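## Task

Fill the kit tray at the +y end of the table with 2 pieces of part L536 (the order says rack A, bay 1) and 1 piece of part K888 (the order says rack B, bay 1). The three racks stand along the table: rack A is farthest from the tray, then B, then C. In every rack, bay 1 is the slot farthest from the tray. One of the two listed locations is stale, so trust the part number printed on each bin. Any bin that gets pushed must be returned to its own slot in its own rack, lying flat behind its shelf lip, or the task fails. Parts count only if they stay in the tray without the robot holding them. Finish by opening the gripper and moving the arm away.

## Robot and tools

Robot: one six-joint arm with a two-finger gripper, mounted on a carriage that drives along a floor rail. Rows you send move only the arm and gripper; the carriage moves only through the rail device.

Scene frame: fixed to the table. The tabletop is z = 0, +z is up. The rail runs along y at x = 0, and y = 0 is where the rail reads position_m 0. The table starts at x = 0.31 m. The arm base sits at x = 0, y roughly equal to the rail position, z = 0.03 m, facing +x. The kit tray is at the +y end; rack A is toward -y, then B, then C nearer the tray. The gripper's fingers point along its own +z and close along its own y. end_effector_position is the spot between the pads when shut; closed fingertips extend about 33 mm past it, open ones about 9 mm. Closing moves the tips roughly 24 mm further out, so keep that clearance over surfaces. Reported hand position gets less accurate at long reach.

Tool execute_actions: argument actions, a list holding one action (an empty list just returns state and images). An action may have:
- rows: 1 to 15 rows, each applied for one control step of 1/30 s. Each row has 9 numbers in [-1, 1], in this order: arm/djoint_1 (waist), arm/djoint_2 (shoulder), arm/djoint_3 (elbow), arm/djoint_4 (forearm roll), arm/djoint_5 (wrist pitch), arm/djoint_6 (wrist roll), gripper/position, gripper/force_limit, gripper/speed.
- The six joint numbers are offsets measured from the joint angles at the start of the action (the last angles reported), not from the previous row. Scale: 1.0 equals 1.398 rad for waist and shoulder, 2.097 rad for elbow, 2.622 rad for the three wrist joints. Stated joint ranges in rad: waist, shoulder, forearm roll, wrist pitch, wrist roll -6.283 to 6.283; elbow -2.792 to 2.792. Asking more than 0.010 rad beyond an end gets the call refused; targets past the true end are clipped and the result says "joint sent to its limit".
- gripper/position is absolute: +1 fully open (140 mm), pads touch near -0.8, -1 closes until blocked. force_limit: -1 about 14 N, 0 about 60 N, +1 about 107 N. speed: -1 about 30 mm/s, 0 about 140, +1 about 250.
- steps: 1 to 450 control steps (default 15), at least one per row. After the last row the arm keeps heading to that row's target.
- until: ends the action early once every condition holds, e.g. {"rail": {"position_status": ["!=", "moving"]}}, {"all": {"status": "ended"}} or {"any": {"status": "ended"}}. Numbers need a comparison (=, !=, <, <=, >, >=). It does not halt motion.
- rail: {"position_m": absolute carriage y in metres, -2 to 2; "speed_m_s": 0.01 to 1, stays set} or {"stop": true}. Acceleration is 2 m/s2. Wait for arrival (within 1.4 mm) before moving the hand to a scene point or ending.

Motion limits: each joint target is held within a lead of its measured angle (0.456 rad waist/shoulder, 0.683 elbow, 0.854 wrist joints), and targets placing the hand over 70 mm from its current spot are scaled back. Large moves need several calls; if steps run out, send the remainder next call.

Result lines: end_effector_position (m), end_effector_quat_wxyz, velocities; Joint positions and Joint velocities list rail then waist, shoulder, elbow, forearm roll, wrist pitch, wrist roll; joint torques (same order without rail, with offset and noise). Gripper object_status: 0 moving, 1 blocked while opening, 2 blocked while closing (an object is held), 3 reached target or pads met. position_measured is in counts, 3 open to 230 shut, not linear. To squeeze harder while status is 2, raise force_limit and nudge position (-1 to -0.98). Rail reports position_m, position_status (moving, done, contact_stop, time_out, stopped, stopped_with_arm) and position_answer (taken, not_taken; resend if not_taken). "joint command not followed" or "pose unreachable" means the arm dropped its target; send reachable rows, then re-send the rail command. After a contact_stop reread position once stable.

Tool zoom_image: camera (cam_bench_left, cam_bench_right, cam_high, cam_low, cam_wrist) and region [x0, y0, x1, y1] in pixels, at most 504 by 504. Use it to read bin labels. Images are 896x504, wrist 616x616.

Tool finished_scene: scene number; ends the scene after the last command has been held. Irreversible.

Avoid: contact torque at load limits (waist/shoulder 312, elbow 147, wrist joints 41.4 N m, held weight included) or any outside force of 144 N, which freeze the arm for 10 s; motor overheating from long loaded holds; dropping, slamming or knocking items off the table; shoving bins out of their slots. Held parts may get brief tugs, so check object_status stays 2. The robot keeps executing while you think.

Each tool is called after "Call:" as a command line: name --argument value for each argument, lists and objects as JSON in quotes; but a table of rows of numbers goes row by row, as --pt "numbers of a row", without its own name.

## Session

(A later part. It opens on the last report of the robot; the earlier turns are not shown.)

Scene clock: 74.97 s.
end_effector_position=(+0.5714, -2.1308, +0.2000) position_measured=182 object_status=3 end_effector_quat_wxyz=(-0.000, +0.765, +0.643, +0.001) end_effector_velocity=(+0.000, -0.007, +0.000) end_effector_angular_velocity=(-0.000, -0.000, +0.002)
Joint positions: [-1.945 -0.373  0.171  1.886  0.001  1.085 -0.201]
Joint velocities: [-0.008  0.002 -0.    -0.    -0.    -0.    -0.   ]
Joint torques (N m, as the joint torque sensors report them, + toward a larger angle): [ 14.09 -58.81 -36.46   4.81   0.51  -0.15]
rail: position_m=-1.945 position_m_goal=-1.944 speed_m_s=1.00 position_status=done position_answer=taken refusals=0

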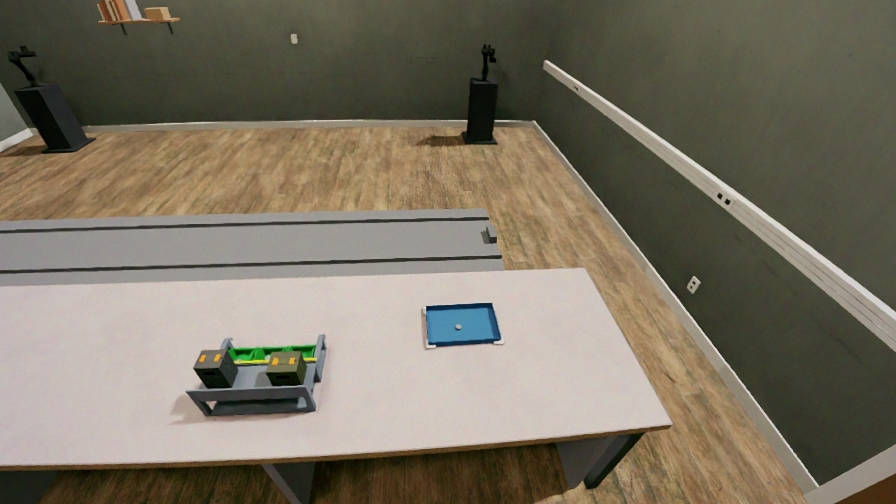

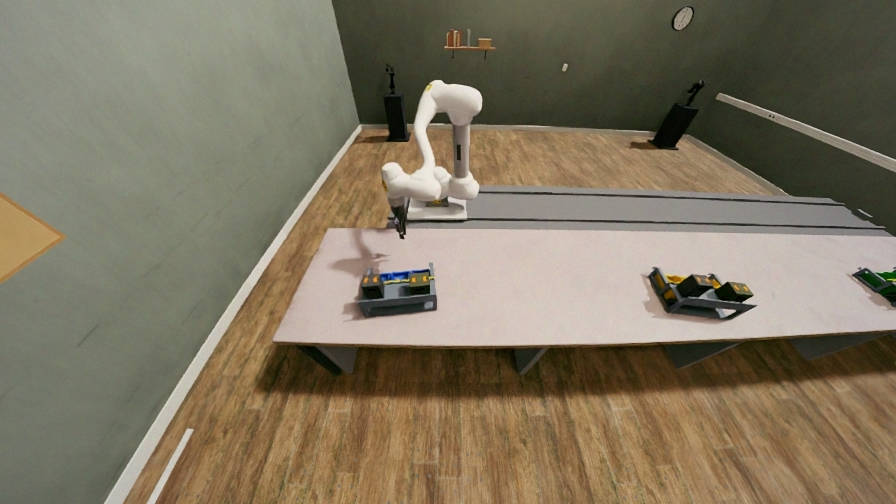

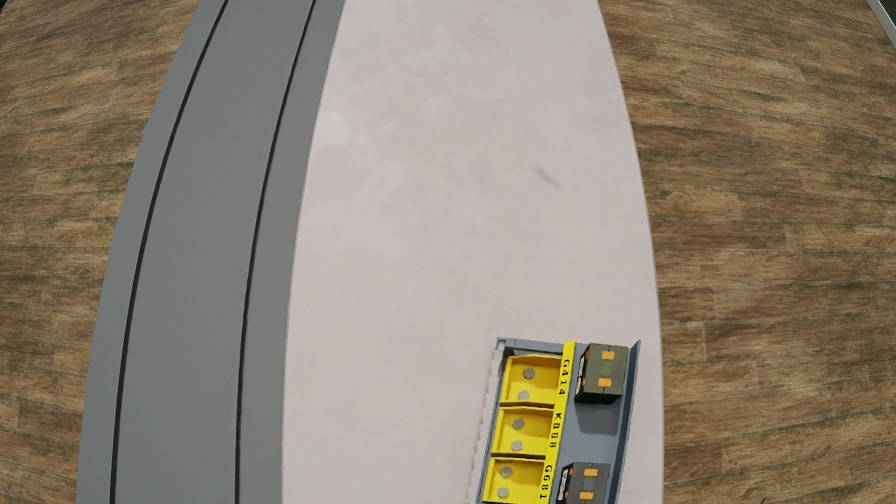

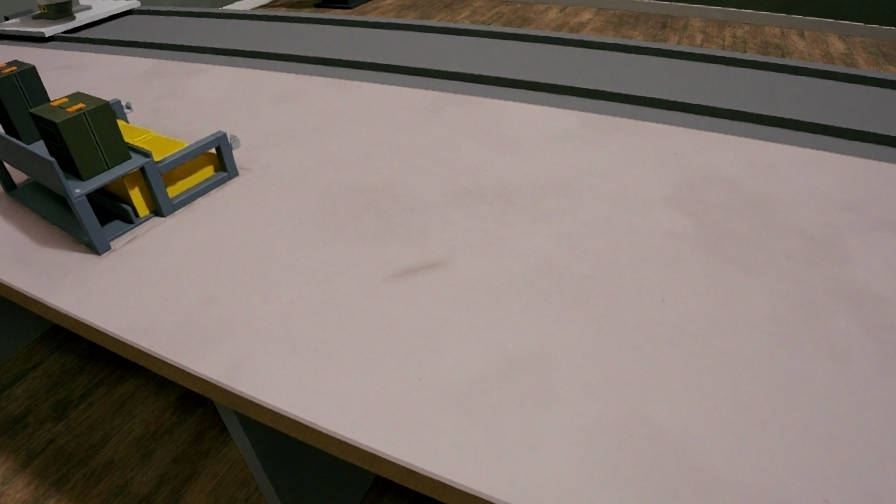

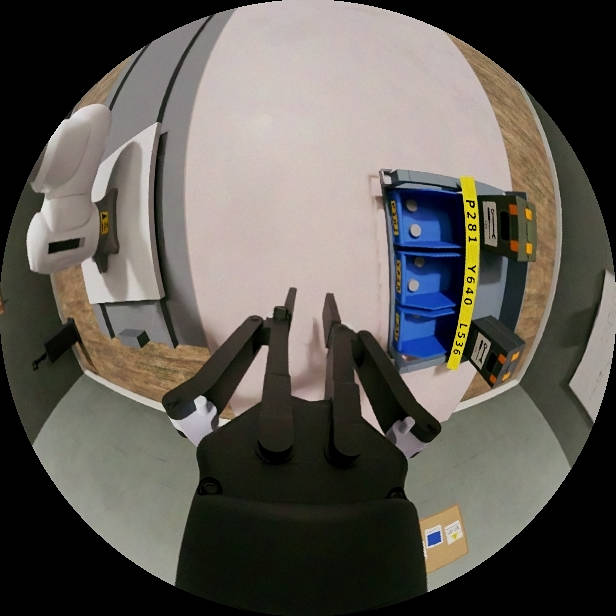

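Call:
execute_actions --actions '[{"rows":[[0,0.2856,-0.2369,0,0.037,1,-0.42,0,0]],"steps":40}]'

Call:
execute_actions --actions '[{"rows":[[0,0,0,0,0,0.133,-0.42,0,0],[0,0,0,0,0,0.133,-0.42,0,0],[0,0,0,0,0,0.133,-0.42,0,0],[0,0,0,0,0,0.133,-0.42,0,0],[0,0,0,0,0,0.133,-0.42,0,0],[0,0,0,0,0,0.133,-0.42,0,0],[0,0,0,0,0,0.133,-0.42,0,0],[0,0.0433,0.0317,0,-0.0484,0.133,-0.42,0,0]],"steps":32}]'

Scene clock: 79.90 s.
end_effector_position=(+0.8065, -2.2219, +0.1603) position_measured=182 object_status=3 end_effector_quat_wxyz=(-0.001, +0.819, -0.574, +0.000) end_effector_velocity=(+0.000, -0.000, -0.000) end_effector_angular_velocity=(+0.000, +0.000, -0.000)
Joint positions: [-1.944 -0.373  0.57   1.389  0.001  1.182  2.421]
Joint velocities: [ 0. -0.  0. -0. -0. -0.  0.]
Joint torques (N m, as the joint torque sensors report them, + toward a larger angle): [ -0.15 -93.23 -39.46   4.93   0.74   0.03]
rail: position_m=-1.944 position_m_goal=-1.944 speed_m_s=1.00 position_status=done position_answer=taken refusals=0

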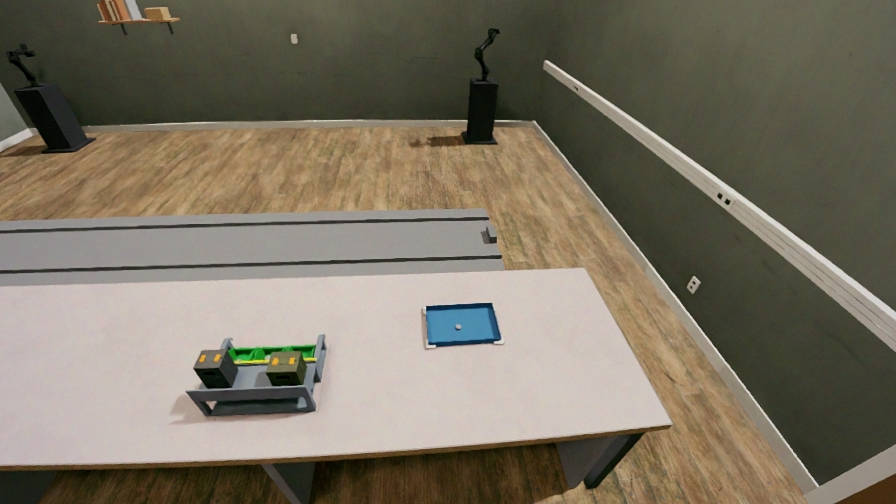

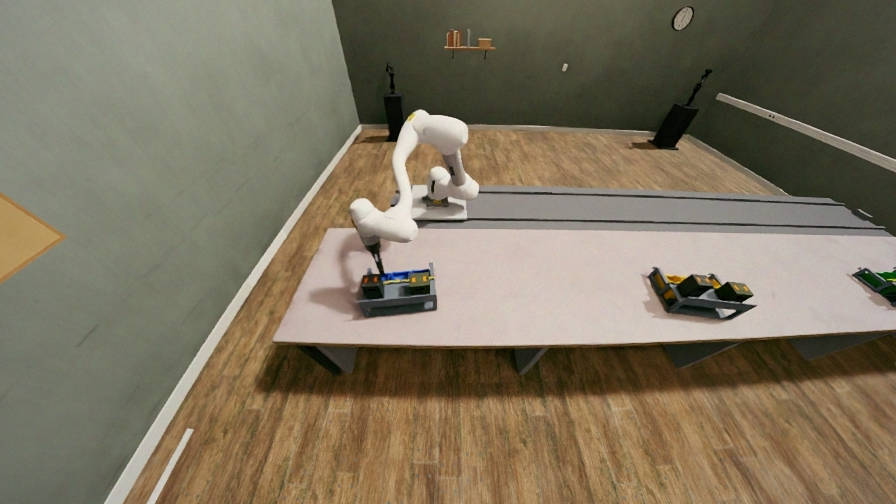

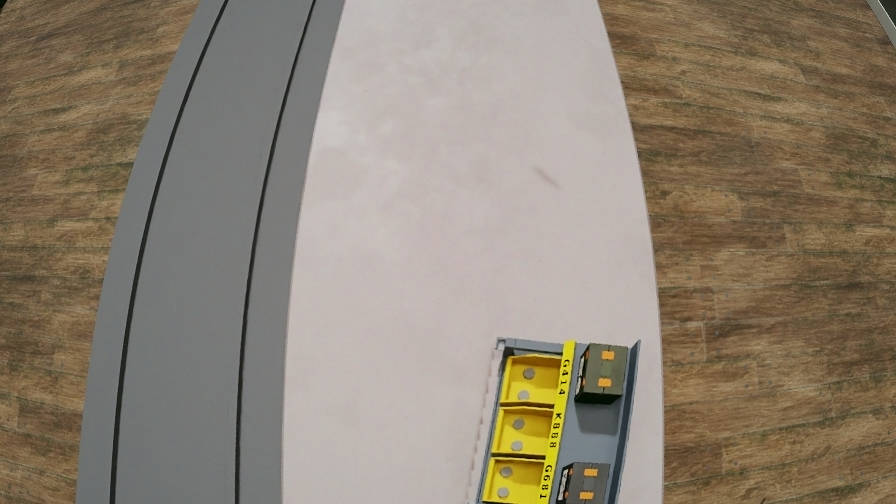

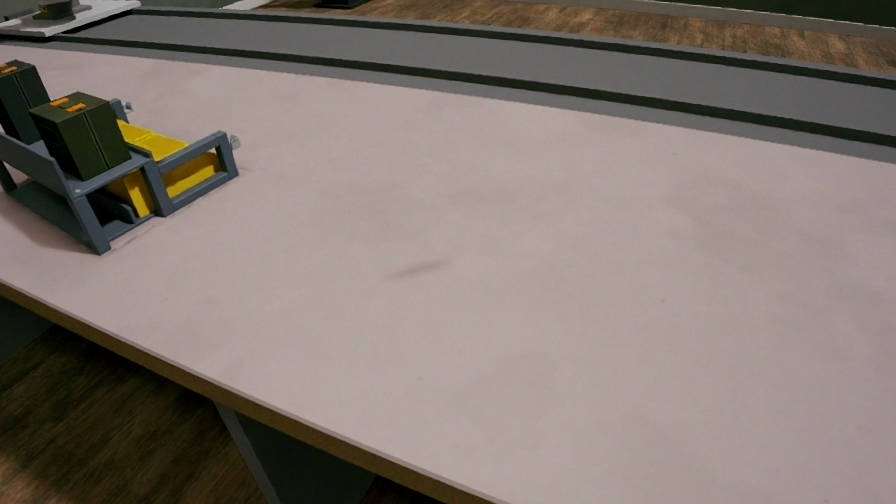

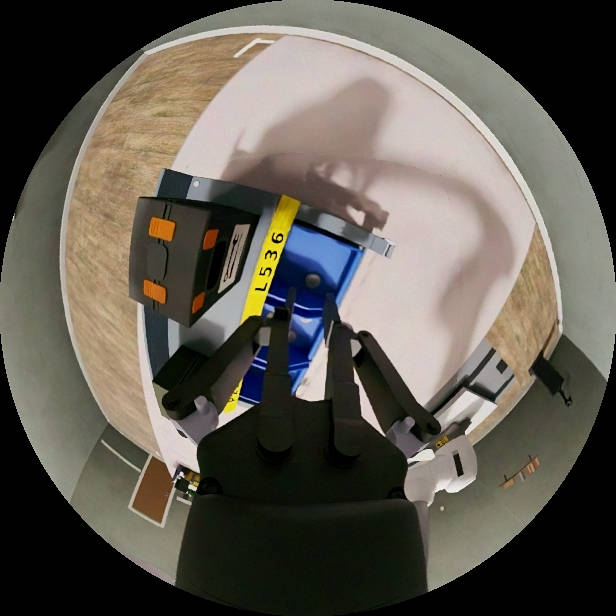

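Scene clock: 80.97 s.
end_effector_position=(+0.8065, -2.2220, +0.0753) position_measured=182 object_status=3 end_effector_quat_wxyz=(-0.001, +0.707, -0.708, +0.000) end_effector_velocity=(+0.000, -0.000, +0.000) end_effector_angular_velocity=(-0.000, -0.000, -0.000)
Joint positions: [-1.944 -0.373  0.631  1.455  0.001  1.055  2.769]
Joint velocities: [ 0. -0. -0. -0.  0. -0. -0.]
Joint torques (N m, as the joint torque sensors report them, + toward a larger angle): [  2.05 -98.34 -37.65   4.48   0.7   -0.07]
rail: position_m=-1.944 position_m_goal=-1.944 speed_m_s=1.00 position_status=done position_answer=taken refusals=0

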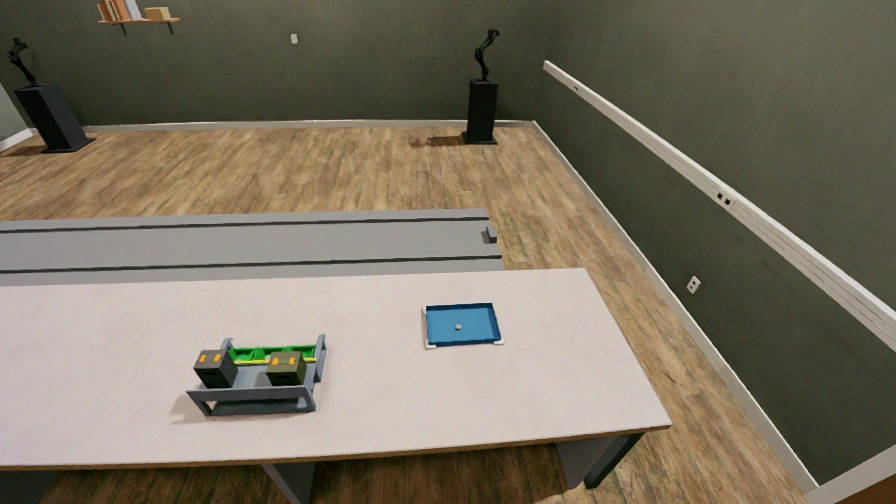

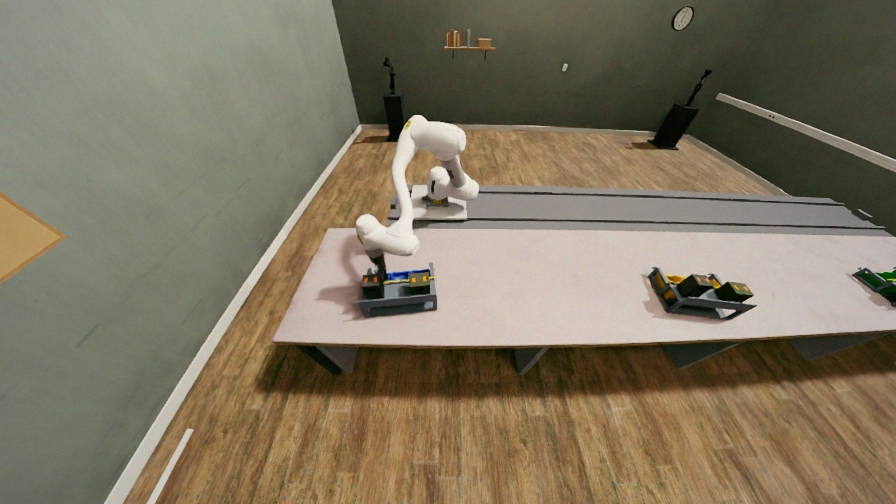

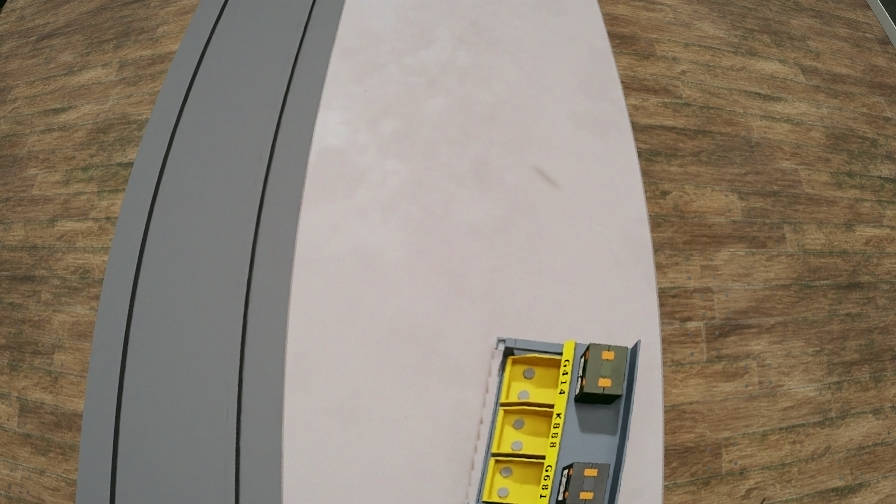

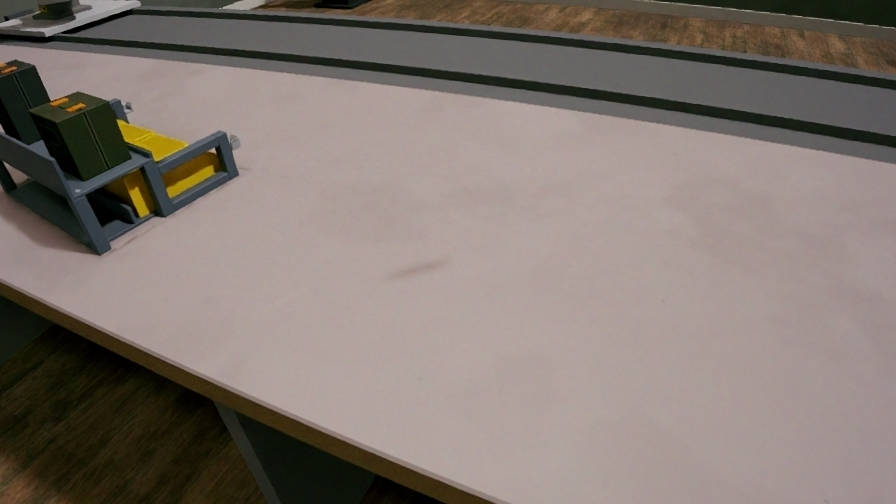

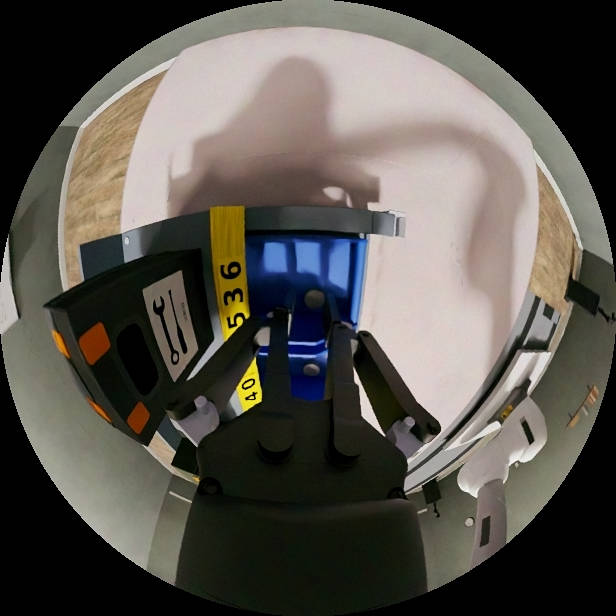

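Call:
execute_actions --actions '[{"rows":[[0,0.0127,0.0113,0,-0.0158,0,-0.42,0,0]],"steps":22}]'

Call:
execute_actions --actions '[{"rows":[[0,0,0,0,0,0,-1,0,-0.5]],"steps":18}]'

Call:
execute_actions --actions '[{"rows":[[0,-0.068,-0.067,0,0.0895,0,-1,0,-0.5]],"steps":25}]'

Scene clock: 83.27 s.
end_effector_position=(+0.8037, -2.2209, +0.0487) position_measured=182 object_status=3 end_effector_quat_wxyz=(-0.001, +0.707, -0.708, -0.000) end_effector_velocity=(+0.000, -0.000, +0.000) end_effector_angular_velocity=(-0.000, -0.000, +0.000)
Joint positions: [-1.944 -0.373  0.649  1.479  0.001  1.014  2.769]
Joint velocities: [ 0.  0. -0. -0. -0. -0.  0.]
Joint torques (N m, as the joint torque sensors report them, + toward a larger angle): [  1.68 -94.31 -37.02   4.1    0.95   0.23]
rail: position_m=-1.944 position_m_goal=-1.944 speed_m_s=1.00 position_status=done position_answer=taken refusals=0

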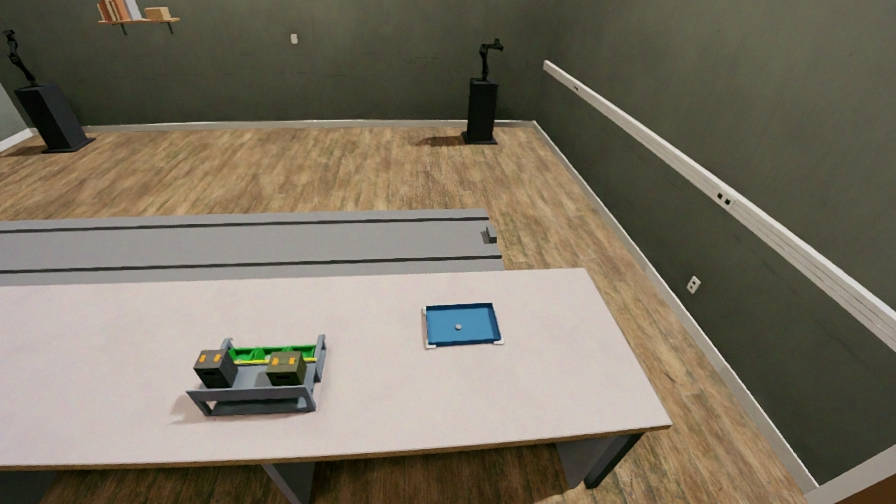

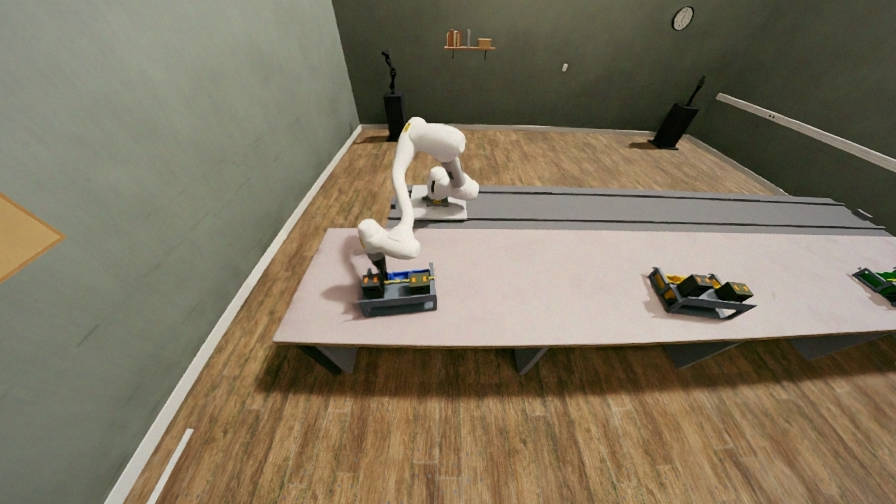

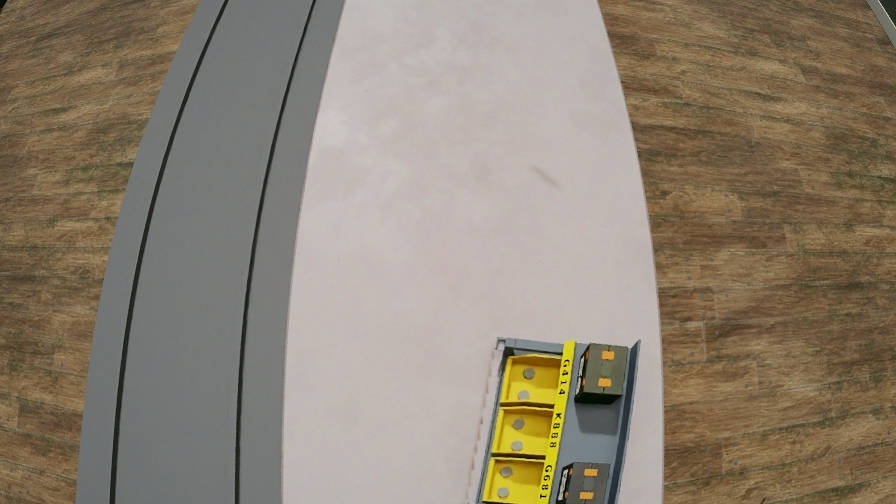

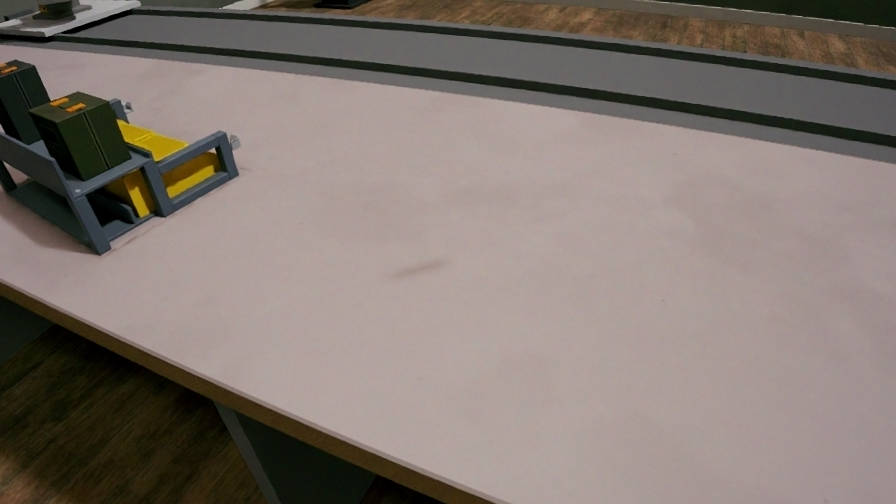

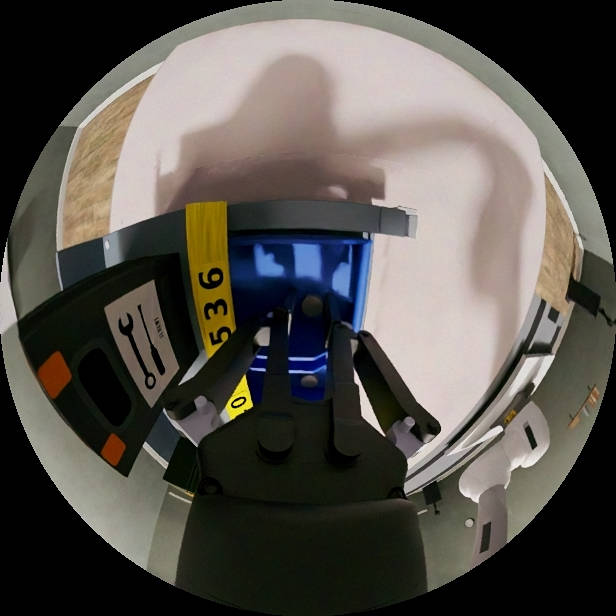

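Scene clock: 83.87 s.
end_effector_position=(+0.8037, -2.2209, +0.0489) position_measured=201 object_status=2 end_effector_quat_wxyz=(-0.001, +0.707, -0.708, +0.000) end_effector_velocity=(+0.000, -0.000, +0.000) end_effector_angular_velocity=(+0.000, -0.000, -0.000)
Joint positions: [-1.944 -0.373  0.649  1.479  0.001  1.014  2.769]
Joint velocities: [ 0. -0.  0. -0.  0. -0. -0.]
Joint torques (N m, as the joint torque sensors report them, + toward a larger angle): [ -0.56 -89.27 -33.3    4.2   -0.12  -0.09]
rail: position_m=-1.944 position_m_goal=-1.944 speed_m_s=1.00 position_status=done position_answer=taken refusals=0

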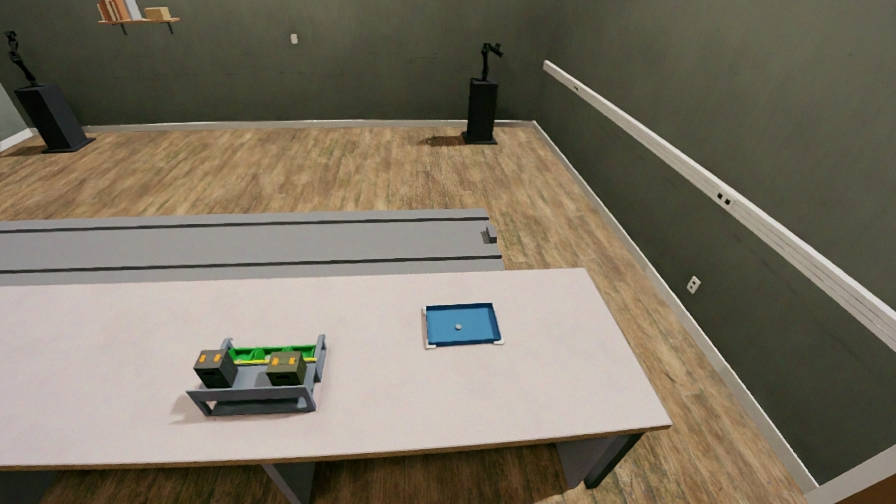

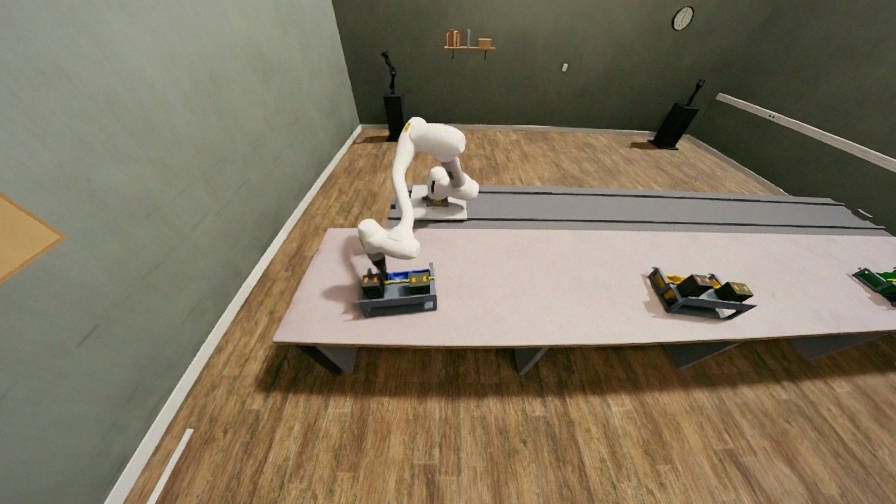

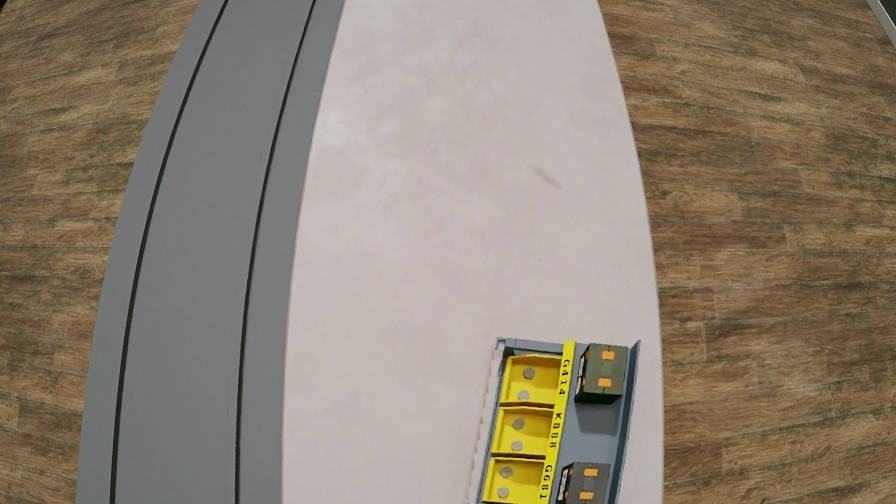

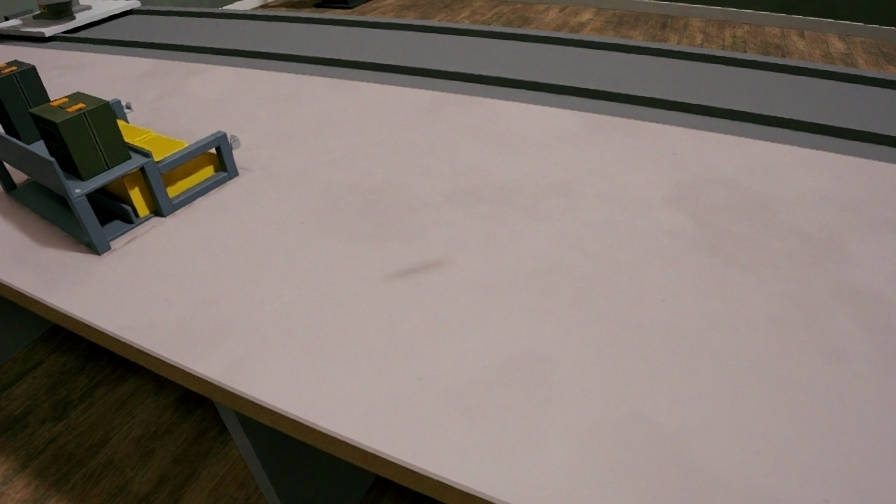

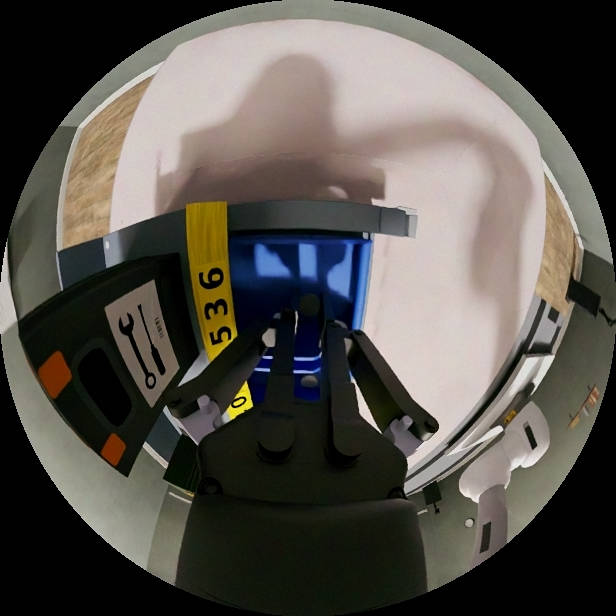

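Scene clock: 84.70 s.
end_effector_position=(+0.8107, -2.2236, +0.2011) position_measured=201 object_status=2 end_effector_quat_wxyz=(-0.001, +0.707, -0.708, +0.000) end_effector_velocity=(+0.000, -0.000, +0.000) end_effector_angular_velocity=(-0.000, -0.000, +0.000)
Joint positions: [-1.944 -0.373  0.553  1.338  0.001  1.248  2.769]
Joint velocities: [ 0. -0.  0. -0. -0.  0.  0.]
Joint torques (N m, as the joint torque sensors report them, + toward a larger angle): [  1.53 -92.43 -39.14   4.85   1.03   0.05]
rail: position_m=-1.944 position_m_goal=-1.944 speed_m_s=1.00 position_status=done position_answer=taken refusals=0

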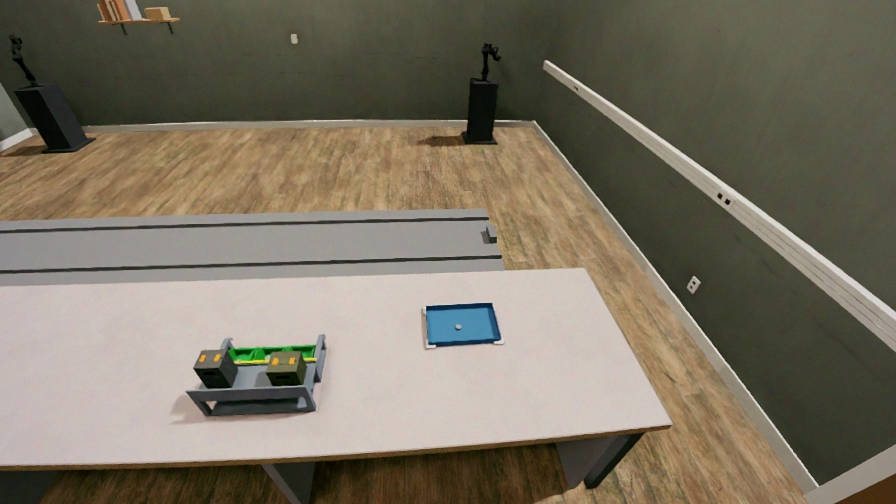

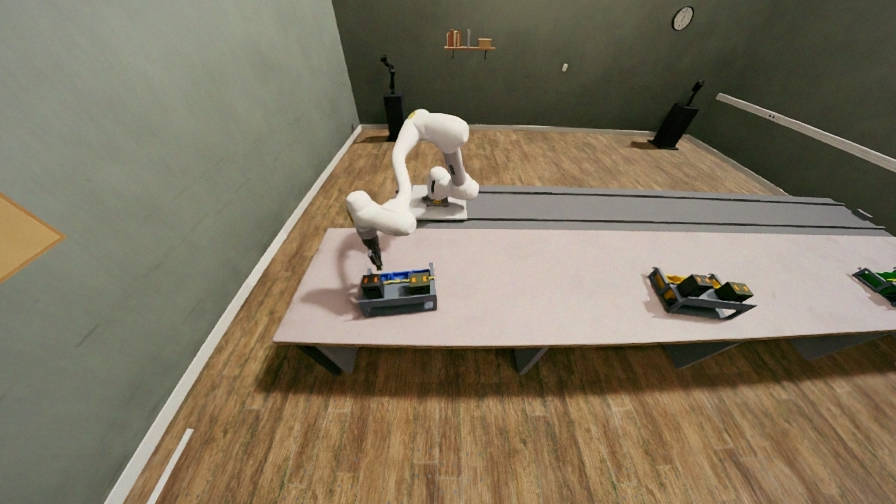

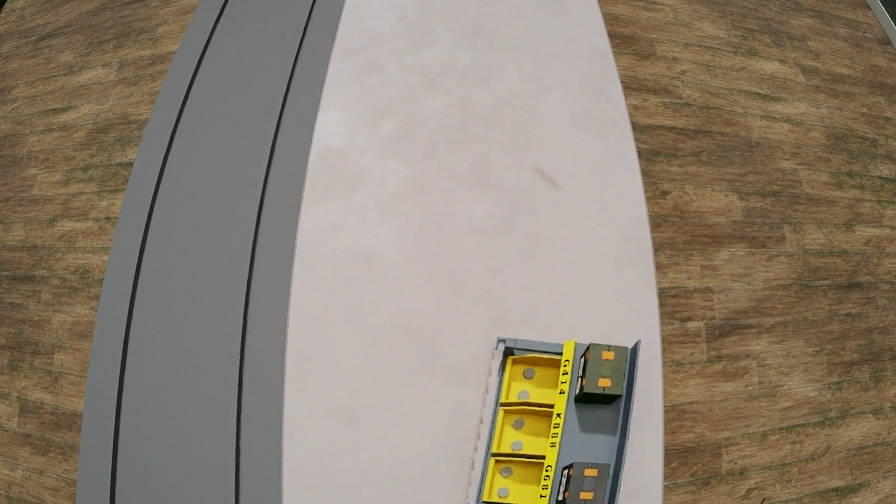

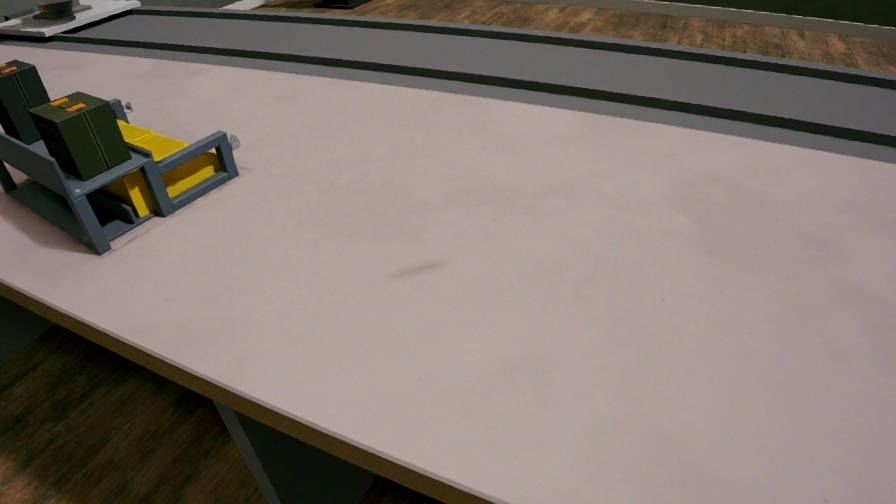

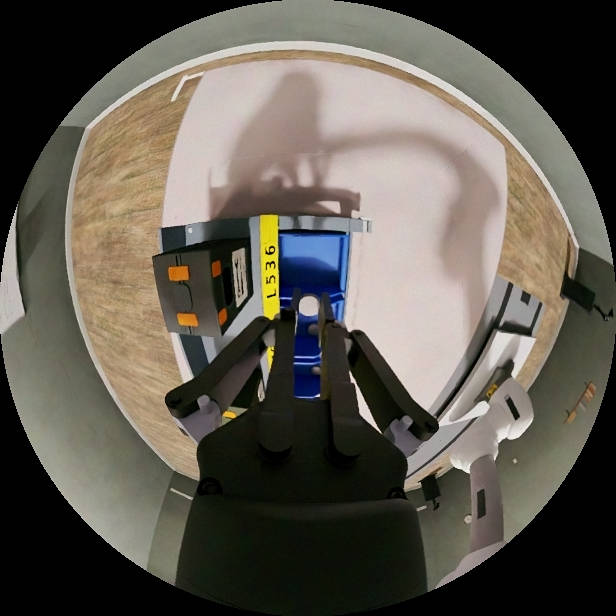

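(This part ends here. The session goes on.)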